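# Stack blocks to match the goal image, then release

## Task

On the table, assemble the structure pictured in the goal image, with every block aligned squarely to its neighbours just as shown. Finish by opening the gripper and pulling the arm away; the build must stand by itself, since anything that stays in place only because the robot holds it does not count.

## Robot and tools

Robot: one arm with six revolute joints and a two-finger parallel gripper. Joint order everywhere (rows, targets, result lists): waist (joint_0), shoulder (joint_1), elbow (joint_2), wrist pitch (joint_3), wrist yaw (joint_4), wrist roll (joint_5), then the gripper. Stated joint ranges in rad: waist -3.054..3.054, shoulder 0..3.142, elbow 0..2.356, wrist pitch -1.571..1.571, wrist yaw -1.571..1.571, wrist roll -3.142..3.142. Real ends may differ by about 0.010 rad.

Frames: the scene frame has its origin on the tabletop under the arm base, +z up, +x forward, +y to the left when facing +x. The base may sit slightly tilted. In the gripper's own frame the fingers point along +x and close along y. end_effector_position is the point midway between the finger pads, roughly 3-4 cm behind the fingertips; its printed value gets less accurate at long reach.

A row is 7 numbers, each in [-1, 1]: six joint values then the gripper opening. The six joint values are scaled offsets, not angles: 1.0 equals 0.9615 rad for waist, shoulder and elbow, 1.713 rad for wrist pitch, 1.767 rad for wrist yaw, 1.728 rad for wrist roll. The opening is absolute: +1 fully open (pads 0.088 m apart), about -0.80 is where empty fingers touch, anything lower adds no travel. Closing from fully open takes at least about 0.5 s.

execute_actions(actions): a list of actions run one after another. Each action is a list of up to 15 rows; every row lasts one control step of 1/30 s, and if fewer than 15 rows are given the final row is repeated to fill 15 steps. Joint offsets in every row are measured from the angles the joints had when that action began (for the first action of a call, from the most recently reported angles), not from the previous row. An action that would push a joint more than 0.010 rad beyond its range is rejected; if the first action fails that check or any action is malformed, the whole call does nothing. Requests past a real end are clipped there, and the result may say "joint sent to its limit" (absence of that line proves nothing). An empty list just returns the current state and images.

move(target, speed, blocking): target is one 7-number row; its joint offsets count from the "Joint positions" of the latest result that shows them. All joints travel so they finish together, so the hand follows a curve. speed is the top rate in rad/s of the joint with the longest way to go, 0.01 to 2, default 0.5; paths last between 0.5 and 10 s and are cut off at 10 s. Nothing slows a move for obstacles, and faster moves or targets set deeper past a contact press harder. The gripper value is sent at the start. With blocking=false you get a result after 0.5 s while the arm keeps going; then you must call wait or stop before sending rows or another move. The extra "move:" line reports the outcome (done, off_target, moving, held, fault), limits=held or limits=none, and which joint is furthest from target.

wait(seconds): 0 to 10; holds the last command and returns early when a running move ends. stop(): brakes a running move; fingers continue. zoom_image(camera, region): camera is "cam_low" or "cam_wrist", region [x0, y0, x1, y1] in pixels with (0,0) top-left, at most 504x504; both images are 672x504. show_instructions(): shows the reference pages, including the goal image. read_manual(section): licence texts only. finished_scene(scene): ends the current scene irreversibly and reports success; call it only after letting go and retreating.

Motion limits: each step the target sent to a joint stays within a set lead of its measured angle (0.211 rad waist/shoulder/elbow, 0.213 wrist pitch, 0.267 wrist yaw, 0.228 wrist roll), and if the targets would shift the hand over 70 mm from where it is, all are pulled back. Large offsets therefore need several actions; command any unfinished remainder again rather than waiting. Friction can leave joints short, especially at full reach, and tiny turns may not happen, so check Joint positions after each step.

Results: the state line gives the hand position (m), orientation quaternion wxyz and velocities. Joint positions and Joint velocities are in rad and rad/s, with the pad gap in m last. Joint targets shows what the joints are currently being driven toward. grip_measured is the finger opening on the command scale (readings may be off by about 1 mm, and while squeezing read up to about 0.061 narrower than the pads really are). grip_effort_n is motor effort in N, negative meaning closing, capped near 83 N, noisy and offset, and not zero at rest. "joint command not followed" means the clearance check altered targets. MOTOR HOT warns from 50 °C; OVER-TEMPERATURE FAULT means the arm is held until it cools, and prolonged overheating cuts power.

Gripping: to hold a block, keep commanding an opening roughly 0.07 below the current grip_measured; a smaller gap gives a lighter hold. Very thin parts get less force. Something may briefly pull on a held block, so grip firmly enough.

Avoid: pushing any object off the table; dropping, slamming or shoving blocks hard; contact torques reaching the load limits (N m: waist 18.2, shoulder 22.5, elbow 22.4, wrist pitch 5.92, wrist yaw 5.9, wrist roll 5.54, counting held weight), which freezes the arm for 10 s and drops the rest of the call; holding loads for long periods, which heats the motors. The robot keeps executing its last command while you compose a reply, so leave it in a safe state. Smooth, efficient motions are preferred.

Each tool is called after ">>>" as name([rows], argument=value, ...), one row to a line, values as JSON.

Reference images:

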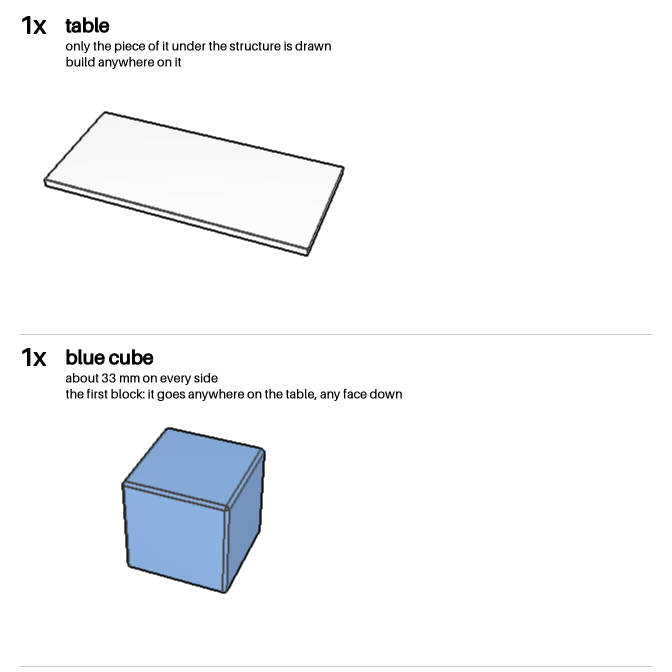

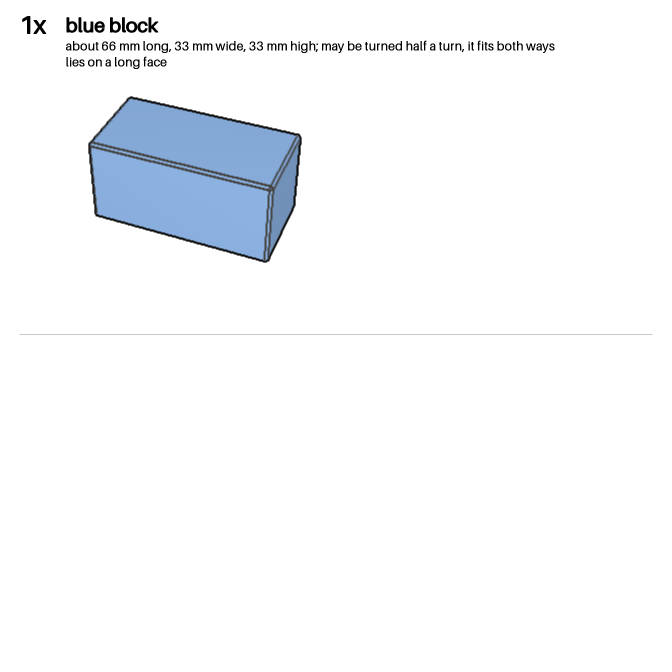

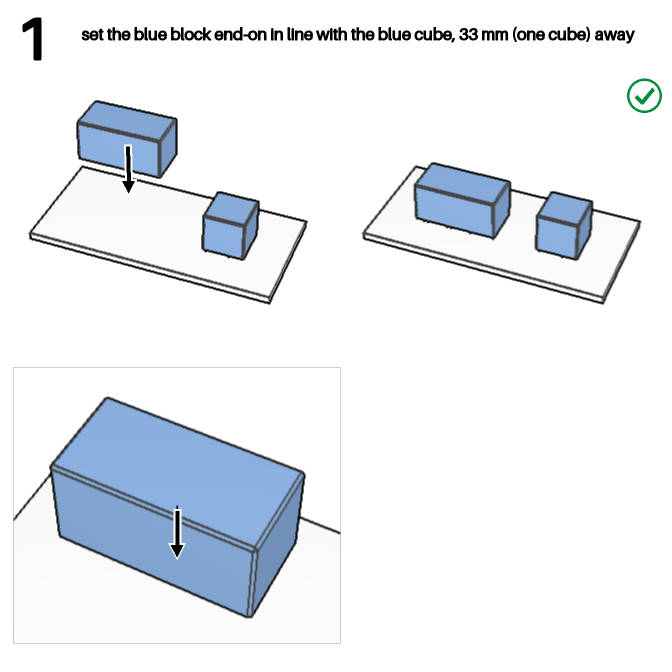

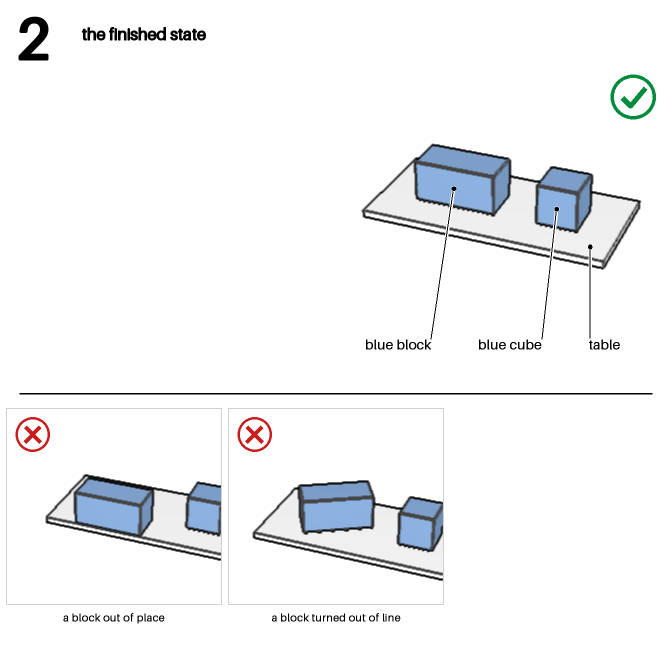

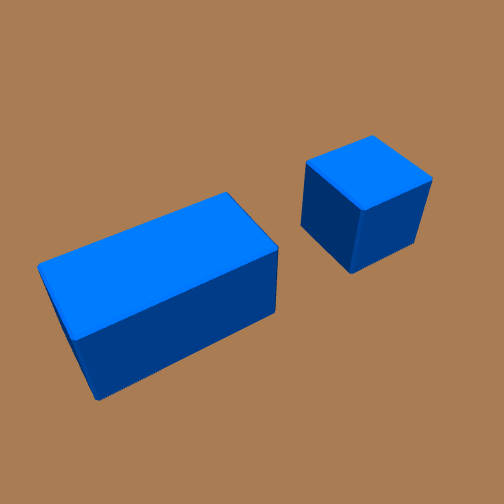

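## Session

>>> execute_actions(actions=[])

Scene clock: 0.00 s.
end_effector_position=(+0.2592, +0.2049, +0.1283) grip_measured=+0.856 grip_effort_n=n/a end_effector_quat_wxyz=(+0.492, +0.551, +0.634, -0.230) end_effector_velocity=(-0.002, -0.003, -0.002) end_effector_angular_velocity=(-0.017, +0.013, +0.001)
Joint names: [waist, shoulder, elbow, wrist pitch, wrist yaw, wrist roll]
Joint positions: [ 0.589  1.54   1.019 -0.708 -0.413  1.764  0.081]
Joint velocities: [-0.002  0.002  0.002 -0.022  0.007 -0.007  0.   ]
Motor temperatures (°C, as the motors report them): [28 32 30 30 29 30]
Heat: hottest shoulder 32 °C (+0.0 °C/min).
Joint targets: [0.589 1.540 1.019 -0.708 -0.413 1.764]

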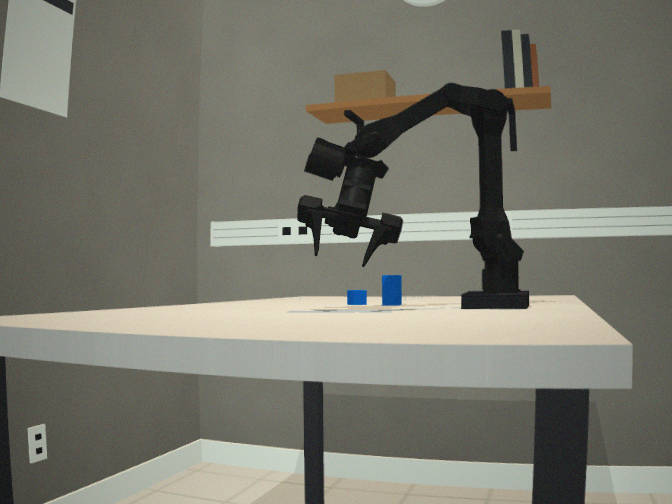

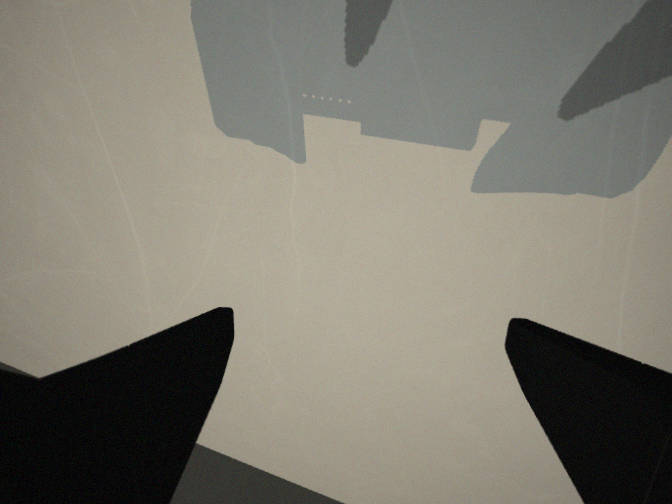

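>>> move(target=[-1,-0.25,0.084,-0.17,0.2337,-1,1], speed=1.2)

Scene clock: 9.70 s.
end_effector_position=(+0.2474, -0.1247, +0.1927) grip_measured=+1.000 grip_effort_n=14.2 end_effector_quat_wxyz=(+0.796, +0.143, +0.547, -0.214) end_effector_velocity=(+0.000, -0.001, +0.002) end_effector_angular_velocity=(-0.009, -0.009, -0.007)
Joint names: [waist, shoulder, elbow, wrist pitch, wrist yaw, wrist roll]
Joint positions: [-0.37   1.31   1.089 -0.997 -0.002  0.043  0.088]
Joint velocities: [ 0.002 -0.007 -0.002  0.007  0.007  0.007  0.   ]
Motor temperatures (°C, as the motors report them): [28 33 32 30 29 30]
Heat: hottest shoulder 33 °C (+6.2 °C/min).
Joint targets: [-0.372 1.300 1.100 -0.999 0.001 0.036]
move: off_target; limits=none; farthest joint: the elbow, 0.011 radians from its target (0.081 radians at the start)

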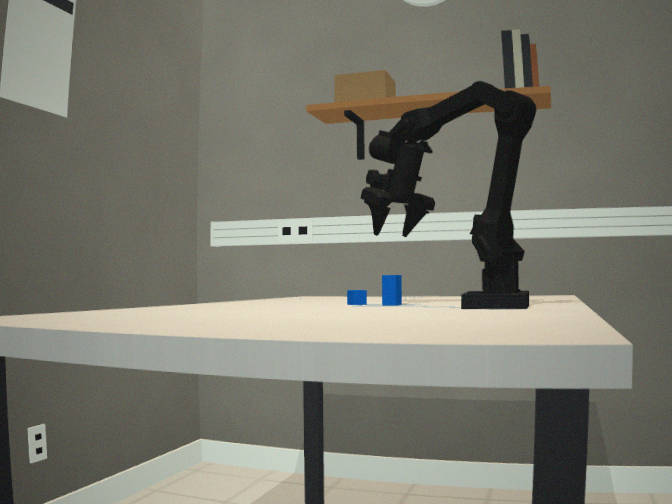

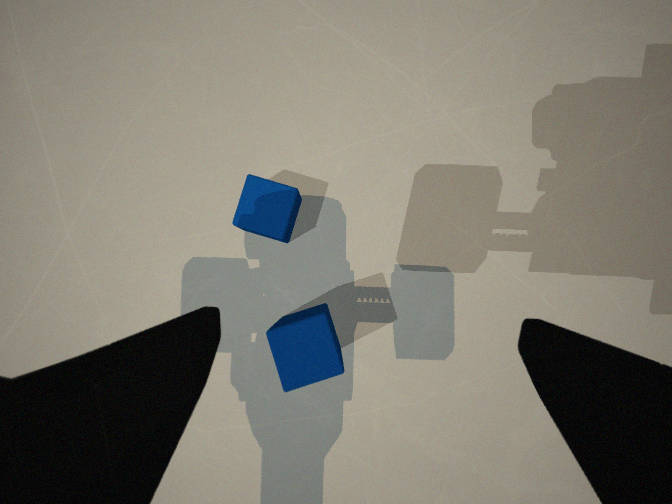

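>>> move(target=[0.111,-0.49,-0.83,0.4816,0,-0.025,1], speed=0.9)

Scene clock: 35.37 s.
end_effector_position=(+0.2327, -0.0896, +0.1160) grip_measured=+1.000 grip_effort_n=14.2 end_effector_quat_wxyz=(+0.921, +0.056, +0.340, -0.181) end_effector_velocity=(-0.002, +0.001, -0.004) end_effector_angular_velocity=(+0.004, +0.012, +0.008)
Joint names: [waist, shoulder, elbow, wrist pitch, wrist yaw, wrist roll]
Joint positions: [-0.266  0.846  0.304 -0.173 -0.002  0.006  0.088]
Joint velocities: [-0.002 -0.002 -0.007 -0.007 -0.007 -0.007  0.   ]
Motor temperatures (°C, as the motors report them): [28 35 36 31 29 30]
Heat: hottest elbow 36 °C (+6.8 °C/min).
Joint targets: [-0.263 0.839 0.291 -0.171 -0.002 -0.000]
move: off_target; limits=none; farthest joint: the elbow, 0.013 radians from its target (0.798 radians at the start)

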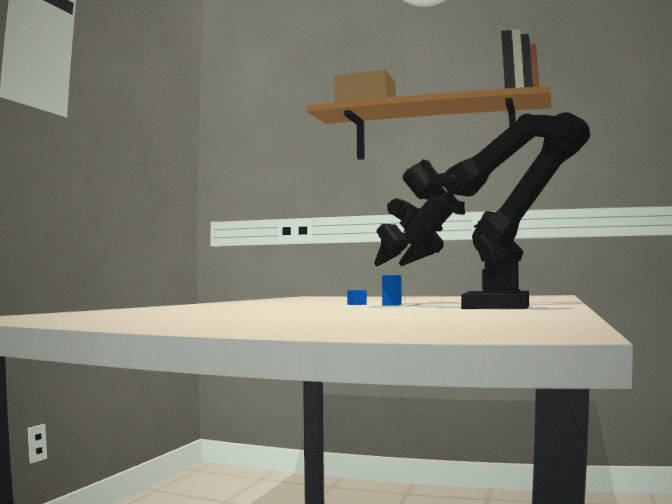

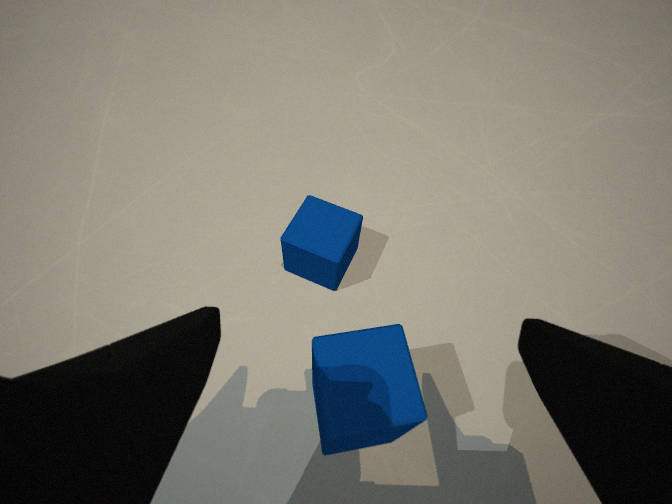

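>>> move(target=[0,0.30,-0.228,0.285,0,0,1], speed=0.4)

Scene clock: 40.23 s.
end_effector_position=(+0.2308, -0.0906, +0.0519) grip_measured=+1.000 grip_effort_n=14.2 end_effector_quat_wxyz=(+0.921, +0.056, +0.341, -0.180) end_effector_velocity=(-0.003, -0.001, -0.003) end_effector_angular_velocity=(-0.005, +0.015, -0.004)
Joint names: [waist, shoulder, elbow, wrist pitch, wrist yaw, wrist roll]
Joint positions: [-0.265  1.127  0.096  0.313 -0.002  0.006  0.088]
Joint velocities: [-0.002  0.002 -0.002 -0.007  0.007 -0.007  0.   ]
Motor temperatures (°C, as the motors report them): [28 34 36 32 29 30]
Heat: hottest elbow 36 °C (+6.0 °C/min).
Joint targets: [-0.265 1.134 0.085 0.315 -0.002 0.006]
move: off_target; limits=none; farthest joint: the elbow, 0.011 radians from its target (0.219 radians at the start)

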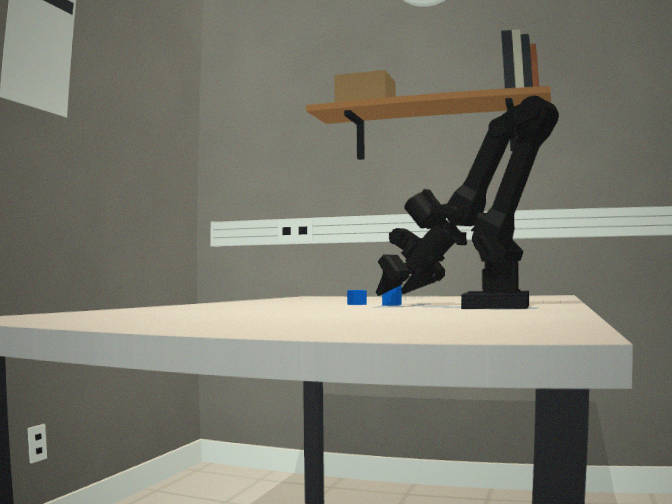

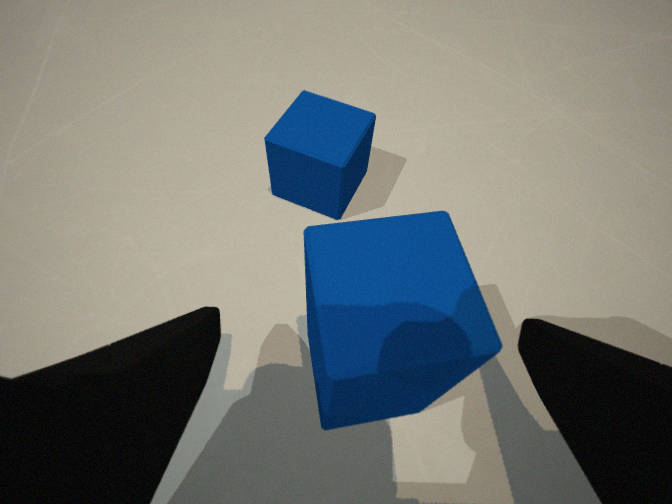

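>>> execute_actions([
  [[-0.015,0,0,0,0,0,0.3]],
  [[0,0,0,0,0,0,0.1],[0,0,0,0,0,0,0.06],[0,0,0,0,0,0,0.02],[0,0,0,0,0,0,-0.02],[0,0,0,0,0,0,-0.05],[0,0,0,0,0,0,-0.08],[0,0,0,0,0,0,-0.11],[0,0,0,0,0,0,-0.14],[0,0,0,0,0,0,-0.17],[0,0,0,0,0,0,-0.2],[0,0,0,0,0,0,-0.25]],
])

>>> zoom_image(camera="cam_low", region=[330,220,490,320])

Scene clock: 45.07 s.
end_effector_position=(+0.2297, -0.0934, +0.0520) grip_measured=-0.133 grip_effort_n=-83.5 end_effector_quat_wxyz=(+0.920, +0.058, +0.340, -0.186) end_effector_velocity=(-0.001, +0.002, -0.002) end_effector_angular_velocity=(-0.008, +0.012, +0.022)
Joint names: [waist, shoulder, elbow, wrist pitch, wrist yaw, wrist roll]
Joint positions: [-0.278  1.127  0.095  0.313 -0.002  0.006  0.032]
Joint velocities: [ 0.002 -0.002 -0.002 -0.007 -0.007 -0.022 -0.   ]
Motor temperatures (°C, as the motors report them): [28 34 35 33 29 30]
Heat: hottest elbow 35 °C (+4.0 °C/min).
Joint targets: [-0.278 1.127 0.095 0.313 -0.003 0.006]

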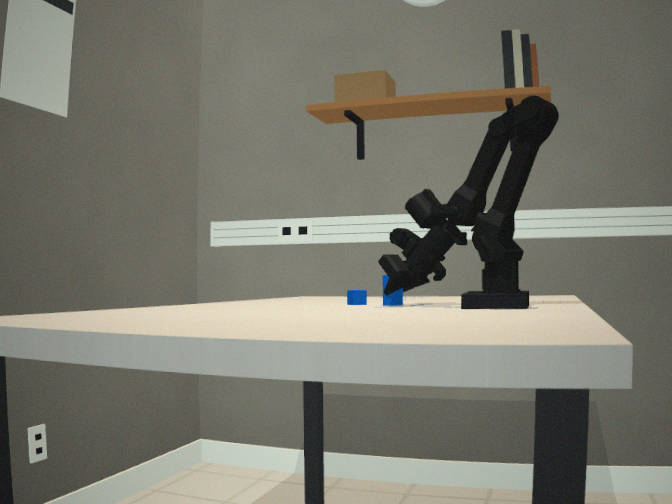

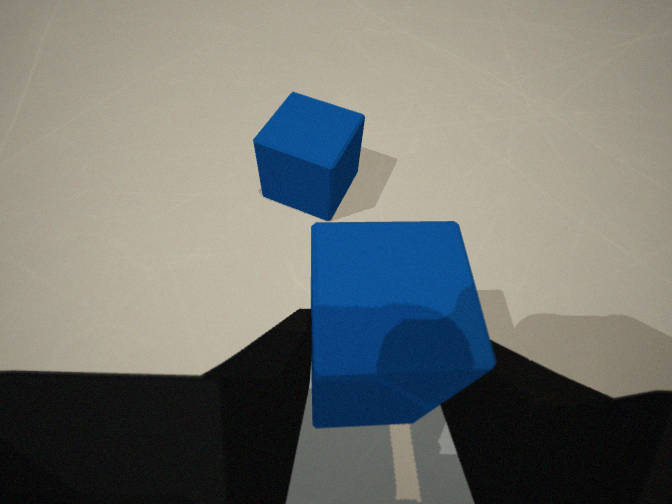

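Region (330, 220, 490, 320) of cam_low's 672x504 image, scaled by 3.150, with more detail than that image has; it fills the top 315 rows of this view, and the rest is white.

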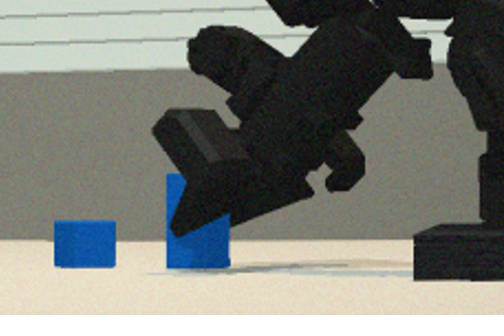

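>>> move(target=[0,-0.36,0.29,-0.36,0,0,-0.25], speed=0.7)

>>> move(target=[0.5,0.65,0.6,-0.4,0,0,-0.25], speed=0.8)

Scene clock: 56.40 s.
end_effector_position=(+0.2257, -0.0896, +0.1308) grip_measured=-0.133 grip_effort_n=-83.5 end_effector_quat_wxyz=(+0.918, +0.060, +0.346, -0.186) end_effector_velocity=(-0.002, +0.006, -0.004) end_effector_angular_velocity=(+0.026, +0.014, +0.029)
Joint names: [waist, shoulder, elbow, wrist pitch, wrist yaw, wrist roll]
Joint positions: [-0.278  0.789  0.36  -0.302 -0.002  0.006  0.032]
Joint velocities: [-0.002 -0.002 -0.002 -0.022 -0.037 -0.007 -0.   ]
Motor temperatures (°C, as the motors report them): [28 34 36 34 29 30]
Heat: hottest elbow 36 °C (+4.3 °C/min).
Joint targets: [-0.278 0.781 0.374 -0.303 -0.002 0.006]
move: off_target; limits=none; farthest joint: the elbow, 0.014 radians from its target (0.278 radians at the start)

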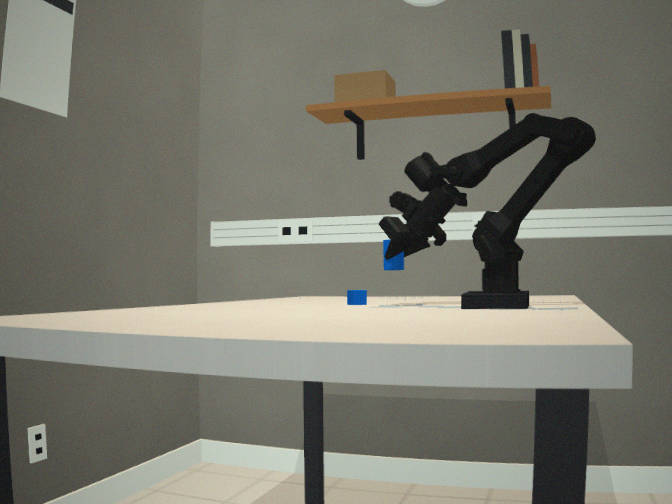

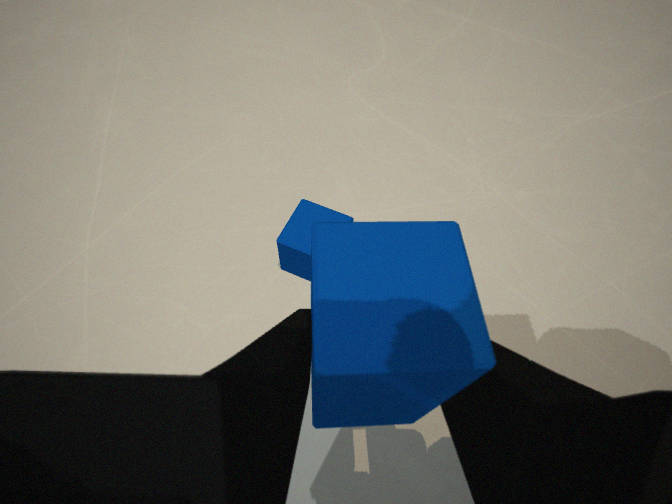

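Scene clock: 57.90 s.
end_effector_position=(+0.2431, +0.0245, +0.1170) grip_measured=-0.133 grip_effort_n=-83.5 end_effector_quat_wxyz=(+0.743, -0.037, +0.667, +0.022) end_effector_velocity=(-0.002, -0.001, -0.001) end_effector_angular_velocity=(-0.011, +0.012, +0.023)
Joint names: [waist, shoulder, elbow, wrist pitch, wrist yaw, wrist roll]
Joint positions: [ 0.201  1.403  0.925 -0.986 -0.002  0.006  0.032]
Joint velocities: [ 0.002  0.002 -0.002 -0.007  0.007 -0.022  0.   ]
Motor temperatures (°C, as the motors report them): [28 34 36 34 29 30]
Heat: hottest elbow 36 °C (+4.1 °C/min).
Joint targets: [0.203 1.414 0.937 -0.988 -0.002 0.006]
move: off_target; limits=none; farthest joint: the elbow, 0.012 radians from its target (0.577 radians at the start)

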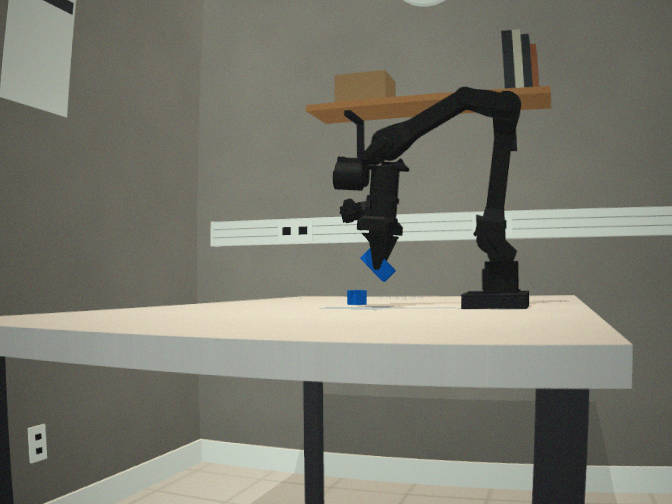

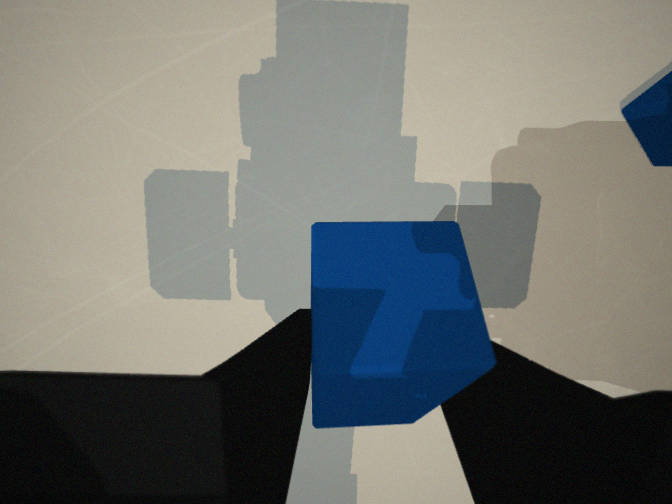

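>>> move(target=[0,0.70,0.345,-0.272,0,0,-0.25], speed=0.6)

>>> zoom_image(camera="cam_low", region=[290,220,470,330])

Scene clock: 61.73 s.
end_effector_position=(+0.2165, +0.0205, +0.0611) grip_measured=-0.133 grip_effort_n=-83.5 end_effector_quat_wxyz=(+0.426, -0.044, +0.904, +0.003) end_effector_velocity=(-0.002, +0.000, +0.000) end_effector_angular_velocity=(+0.009, +0.013, -0.002)
Joint names: [waist, shoulder, elbow, wrist pitch, wrist yaw, wrist roll]
Joint positions: [ 0.201  2.062  1.249 -1.448 -0.002  0.006  0.032]
Joint velocities: [-0.002  0.002 -0.002 -0.007 -0.007 -0.007 -0.   ]
Motor temperatures (°C, as the motors report them): [28 34 36 34 29 30]
Heat: hottest elbow 36 °C (+4.1 °C/min).
Joint targets: [0.201 2.077 1.257 -1.451 -0.002 0.006]
move: off_target; limits=none; farthest joint: the shoulder, 0.014 radians from its target (0.672 radians at the start)

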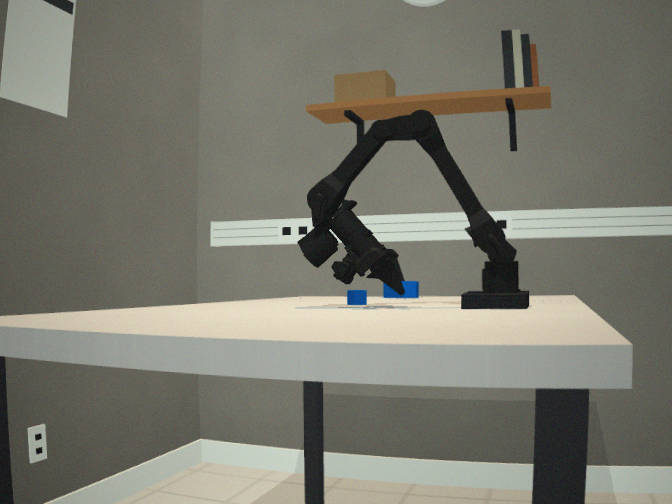

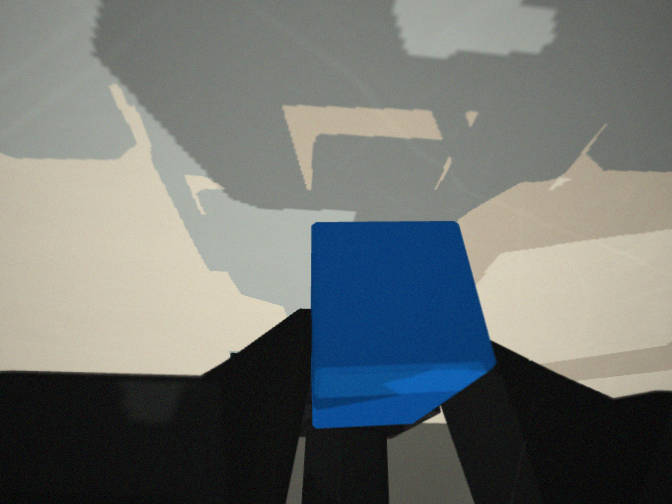

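Region (290, 220, 470, 330) of cam_low's 672x504 image, scaled by 2.800, with more detail than that image has.

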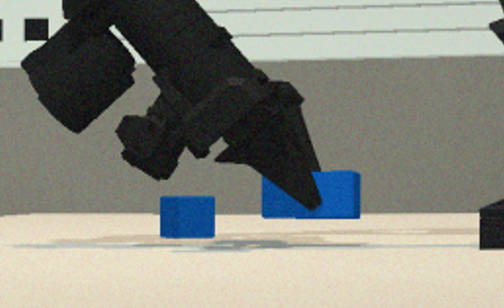

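>>> move(target=[0,0.056,-0.038,0.035,0,0,-0.25], speed=0.1)

>>> zoom_image(camera="cam_low", region=[340,260,440,320])

Scene clock: 66.53 s.
end_effector_position=(+0.2143, +0.0198, +0.0433) grip_measured=-0.133 grip_effort_n=-83.5 end_effector_quat_wxyz=(+0.422, -0.044, +0.905, +0.003) end_effector_velocity=(-0.002, -0.001, +0.001) end_effector_angular_velocity=(-0.002, +0.008, +0.013)
Joint names: [waist, shoulder, elbow, wrist pitch, wrist yaw, wrist roll]
Joint positions: [ 0.201  2.101  1.22  -1.389 -0.002  0.006  0.032]
Joint velocities: [ 0.002 -0.002 -0.002 -0.007  0.007 -0.007  0.   ]
Motor temperatures (°C, as the motors report them): [28 34 36 34 29 30]
Heat: hottest elbow 36 °C (+3.0 °C/min).
Joint targets: [0.201 2.115 1.212 -1.388 -0.002 0.006]
move: off_target; limits=none; farthest joint: the shoulder, 0.015 radians from its target (0.054 radians at the start)

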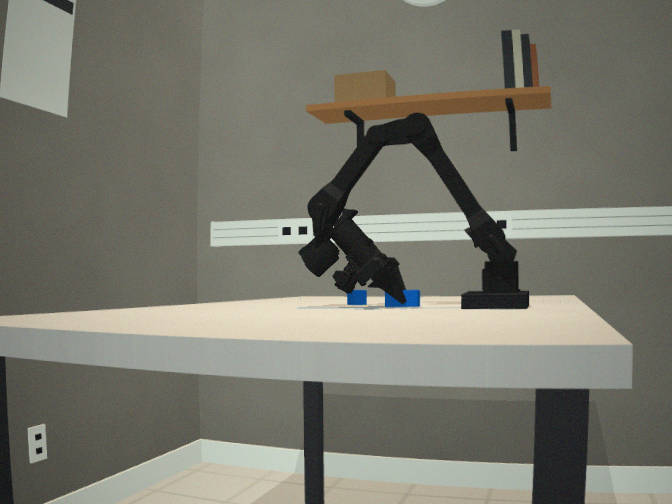

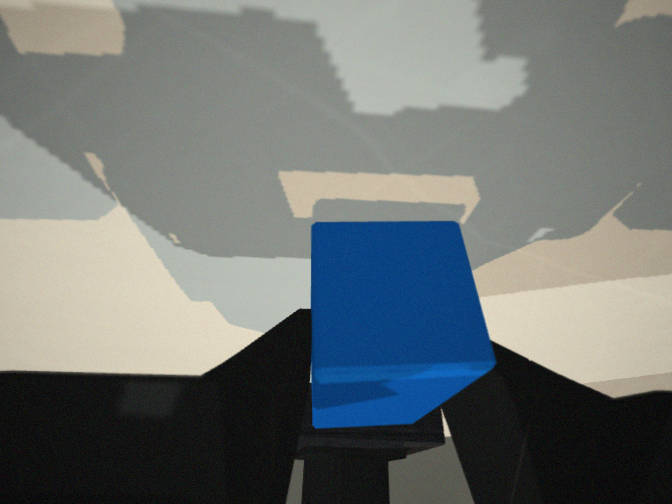

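Region (340, 260, 440, 320) of cam_low's 672x504 image, scaled by 5.040, with more detail than that image has; it fills the top 302 rows of this view, and the rest is white.

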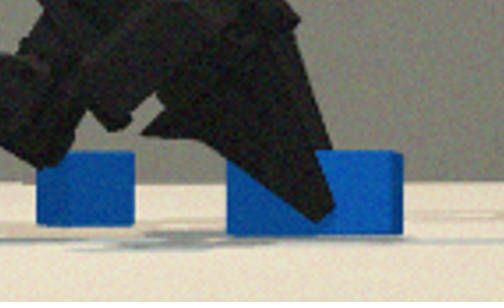

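>>> move(target=[0,0.027,-0.014,0.011,0,0,-0.25], speed=0.05)

>>> zoom_image(camera="cam_low", region=[340,260,440,320])

Scene clock: 70.03 s.
end_effector_position=(+0.2150, +0.0198, +0.0415) grip_measured=-0.133 grip_effort_n=-83.5 end_effector_quat_wxyz=(+0.424, -0.044, +0.905, +0.003) end_effector_velocity=(-0.004, +0.000, +0.000) end_effector_angular_velocity=(-0.001, +0.017, -0.013)
Joint names: [waist, shoulder, elbow, wrist pitch, wrist yaw, wrist roll]
Joint positions: [ 0.201  2.104  1.219 -1.381 -0.002  0.006  0.032]
Joint velocities: [-0.002  0.002 -0.007 -0.007 -0.007  0.007  0.   ]
Motor temperatures (°C, as the motors report them): [28 35 35 34 29 30]
Heat: hottest shoulder 35 °C (+2.0 °C/min).
Joint targets: [0.201 2.127 1.206 -1.370 -0.002 0.006]
move: off_target; limits=none; farthest joint: the shoulder, 0.023 radians from its target (0.026 radians at the start)

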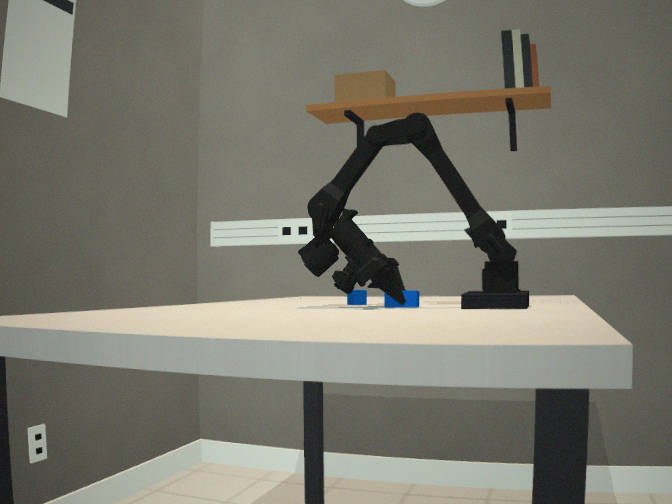

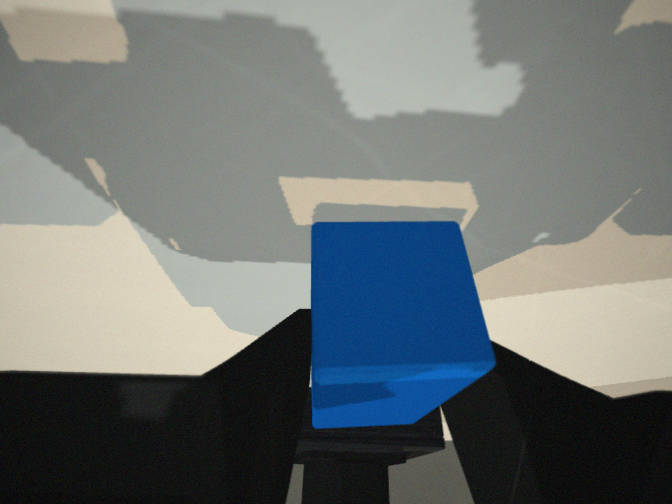

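Region (340, 260, 440, 320) of cam_low's 672x504 image, scaled by 5.040, with more detail than that image has; it fills the top 302 rows of this view, and the rest is white.

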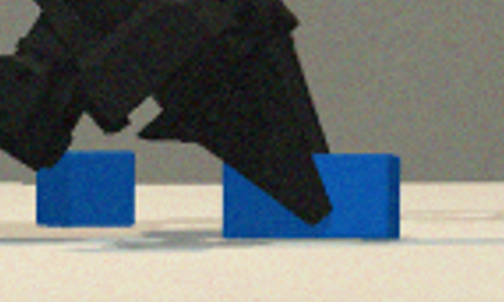

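>>> execute_actions([
  [[0,0,0,0,0,0,-0.12],[0,0,0,0,0,0,-0.1],[0,0,0,0,0,0,-0.08],[0,0,0,0,0,0,-0.05],[0,0,0,0,0,0,0],[0,0,0,0,0,0,0.1],[0,0,0,0,0,0,0.3],[0,0,0,0,0,0,0.6]],
])

>>> move(target=[0,-0.24,0.152,0.1886,0,0,0.8], speed=0.4)

>>> move(target=[-0.445,0,0,0,0,0.283,0.8], speed=0.7)

Scene clock: 78.20 s.
end_effector_position=(+0.2150, +0.0198, +0.0416) grip_measured=+0.564 grip_effort_n=14.2 end_effector_quat_wxyz=(+0.424, -0.044, +0.905, +0.003) end_effector_velocity=(-0.002, -0.003, +0.001) end_effector_angular_velocity=(-0.002, +0.007, +0.003)
Joint names: [waist, shoulder, elbow, wrist pitch, wrist yaw, wrist roll]
Joint positions: [ 0.201  2.104  1.219 -1.382 -0.002  0.006  0.067]
Joint velocities: [-0.007 -0.002 -0.002 -0.007  0.007 -0.007  0.019]
Motor temperatures (°C, as the motors report them): [28 35 34 33 29 30]
Heat: hottest shoulder 35 °C (+1.0 °C/min).
Joint targets: [0.201 2.104 1.219 -1.381 -0.002 0.006]

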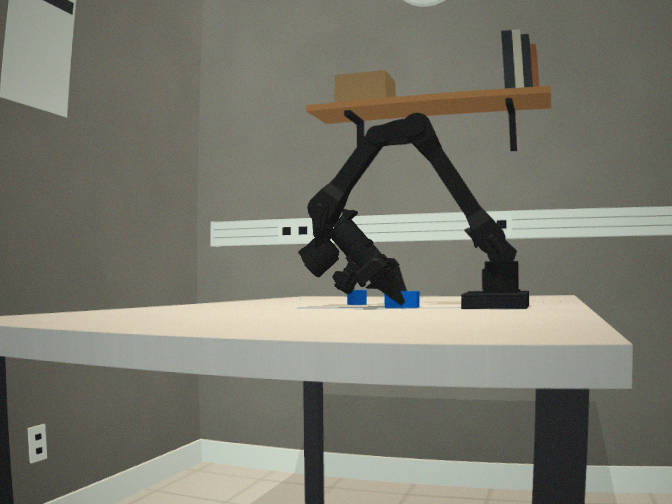

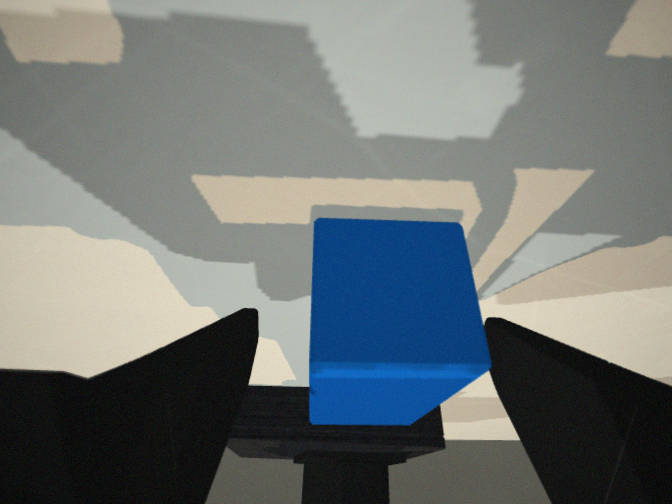

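Scene clock: 79.60 s.
end_effector_position=(+0.3383, +0.0323, +0.0953) grip_measured=+0.797 grip_effort_n=14.2 end_effector_quat_wxyz=(+0.701, -0.039, +0.711, +0.019) end_effector_velocity=(-0.006, +0.002, +0.000) end_effector_angular_velocity=(+0.020, +0.024, +0.004)
Joint names: [waist, shoulder, elbow, wrist pitch, wrist yaw, wrist roll]
Joint positions: [ 0.201  1.883  1.358 -1.06  -0.002  0.006  0.078]
Joint velocities: [-0.002 -0.002 -0.002 -0.022 -0.022 -0.007 -0.   ]
Motor temperatures (°C, as the motors report them): [28 35 34 33 29 30]
Heat: hottest shoulder 35 °C (+1.0 °C/min).
Joint targets: [0.201 1.873 1.365 -1.059 -0.002 0.006]
move: done; limits=none; farthest joint: the shoulder, 0.010 radians from its target (0.231 radians at the start)

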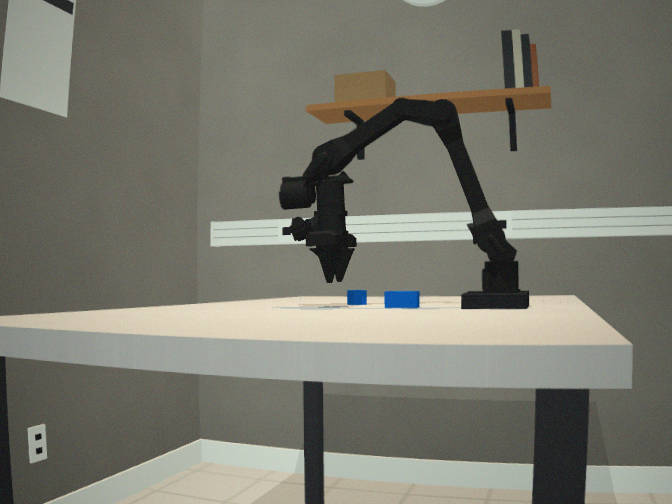

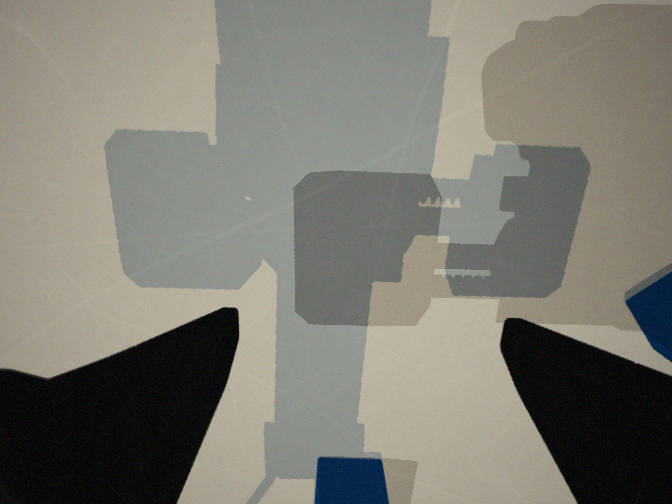

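Scene clock: 80.93 s.
end_effector_position=(+0.3206, -0.1104, +0.0993) grip_measured=+0.797 grip_effort_n=13.7 end_effector_quat_wxyz=(+0.647, +0.275, +0.648, -0.292) end_effector_velocity=(-0.001, +0.001, +0.001) end_effector_angular_velocity=(+0.008, -0.000, +0.005)
Joint names: [waist, shoulder, elbow, wrist pitch, wrist yaw, wrist roll]
Joint positions: [-0.226  1.883  1.358 -1.06  -0.002  0.488  0.078]
Joint velocities: [-0.002 -0.002  0.002 -0.007 -0.007 -0.007 -0.   ]
Motor temperatures (°C, as the motors report them): [28 36 35 33 29 30]
Heat: hottest shoulder 36 °C (+2.0 °C/min).
Joint targets: [-0.227 1.883 1.358 -1.060 -0.002 0.495]
move: done; limits=none; farthest joint: the wrist roll, 0.007 radians from its target (0.489 radians at the start)

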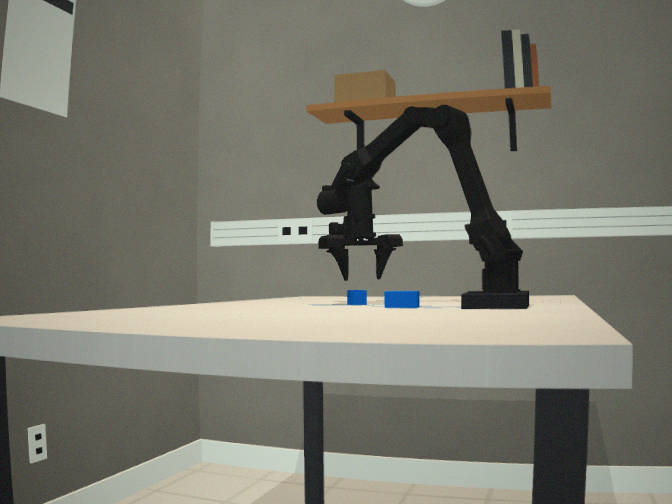

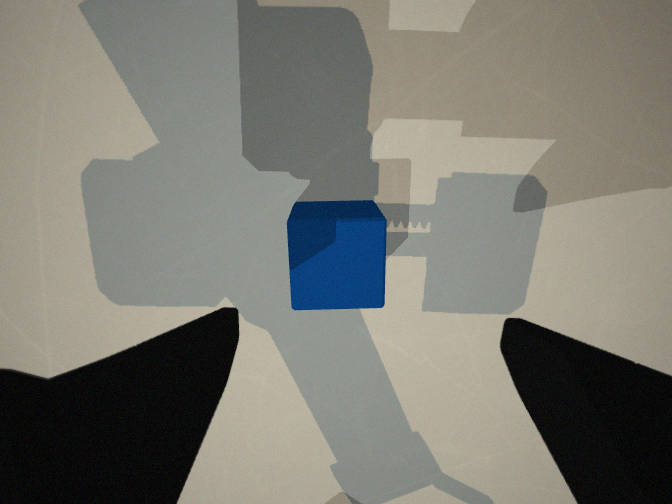

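>>> move(target=[0.021,0.119,-0.094,0.108,0,-0.037,0.8], speed=0.2)

>>> zoom_image(camera="cam_low", region=[310,250,430,320])

Scene clock: 87.83 s.
end_effector_position=(+0.3310, -0.1088, +0.0482) grip_measured=+0.797 grip_effort_n=14.2 end_effector_quat_wxyz=(+0.658, +0.251, +0.657, -0.268) end_effector_velocity=(+0.001, -0.000, +0.000) end_effector_angular_velocity=(+0.005, -0.009, +0.005)
Joint names: [waist, shoulder, elbow, wrist pitch, wrist yaw, wrist roll]
Joint positions: [-0.208  1.982  1.278 -0.878 -0.002  0.431  0.078]
Joint velocities: [-0.002 -0.002 -0.002  0.007 -0.007 -0.007 -0.   ]
Motor temperatures (°C, as the motors report them): [28 37 35 33 29 30]
Heat: hottest shoulder 37 °C (+2.0 °C/min).
Joint targets: [-0.206 1.998 1.267 -0.875 -0.002 0.425]
move: off_target; limits=none; farthest joint: the shoulder, 0.016 radians from its target (0.114 radians at the start)

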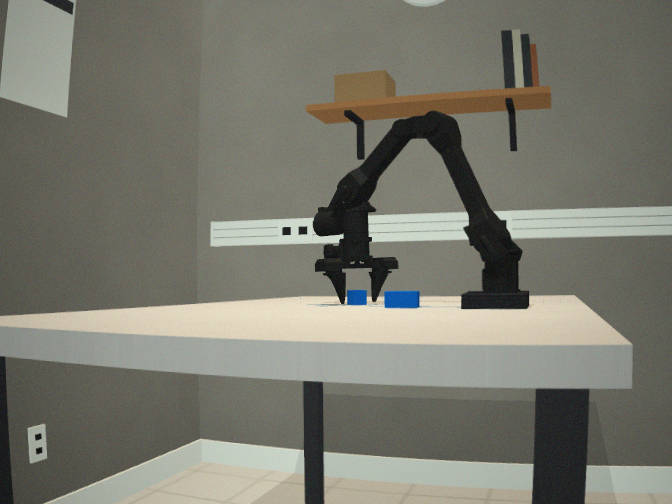

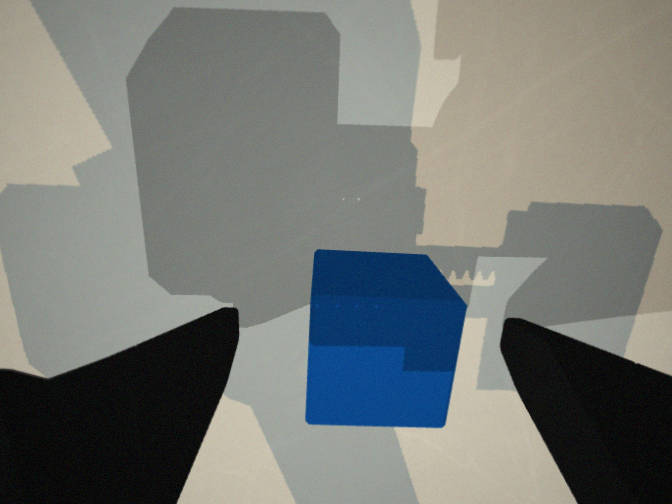

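Region (310, 250, 430, 320) of cam_low's 672x504 image, scaled by 4.200, with more detail than that image has; it fills the top 294 rows of this view, and the rest is white.

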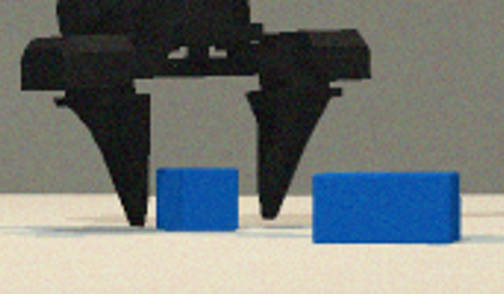

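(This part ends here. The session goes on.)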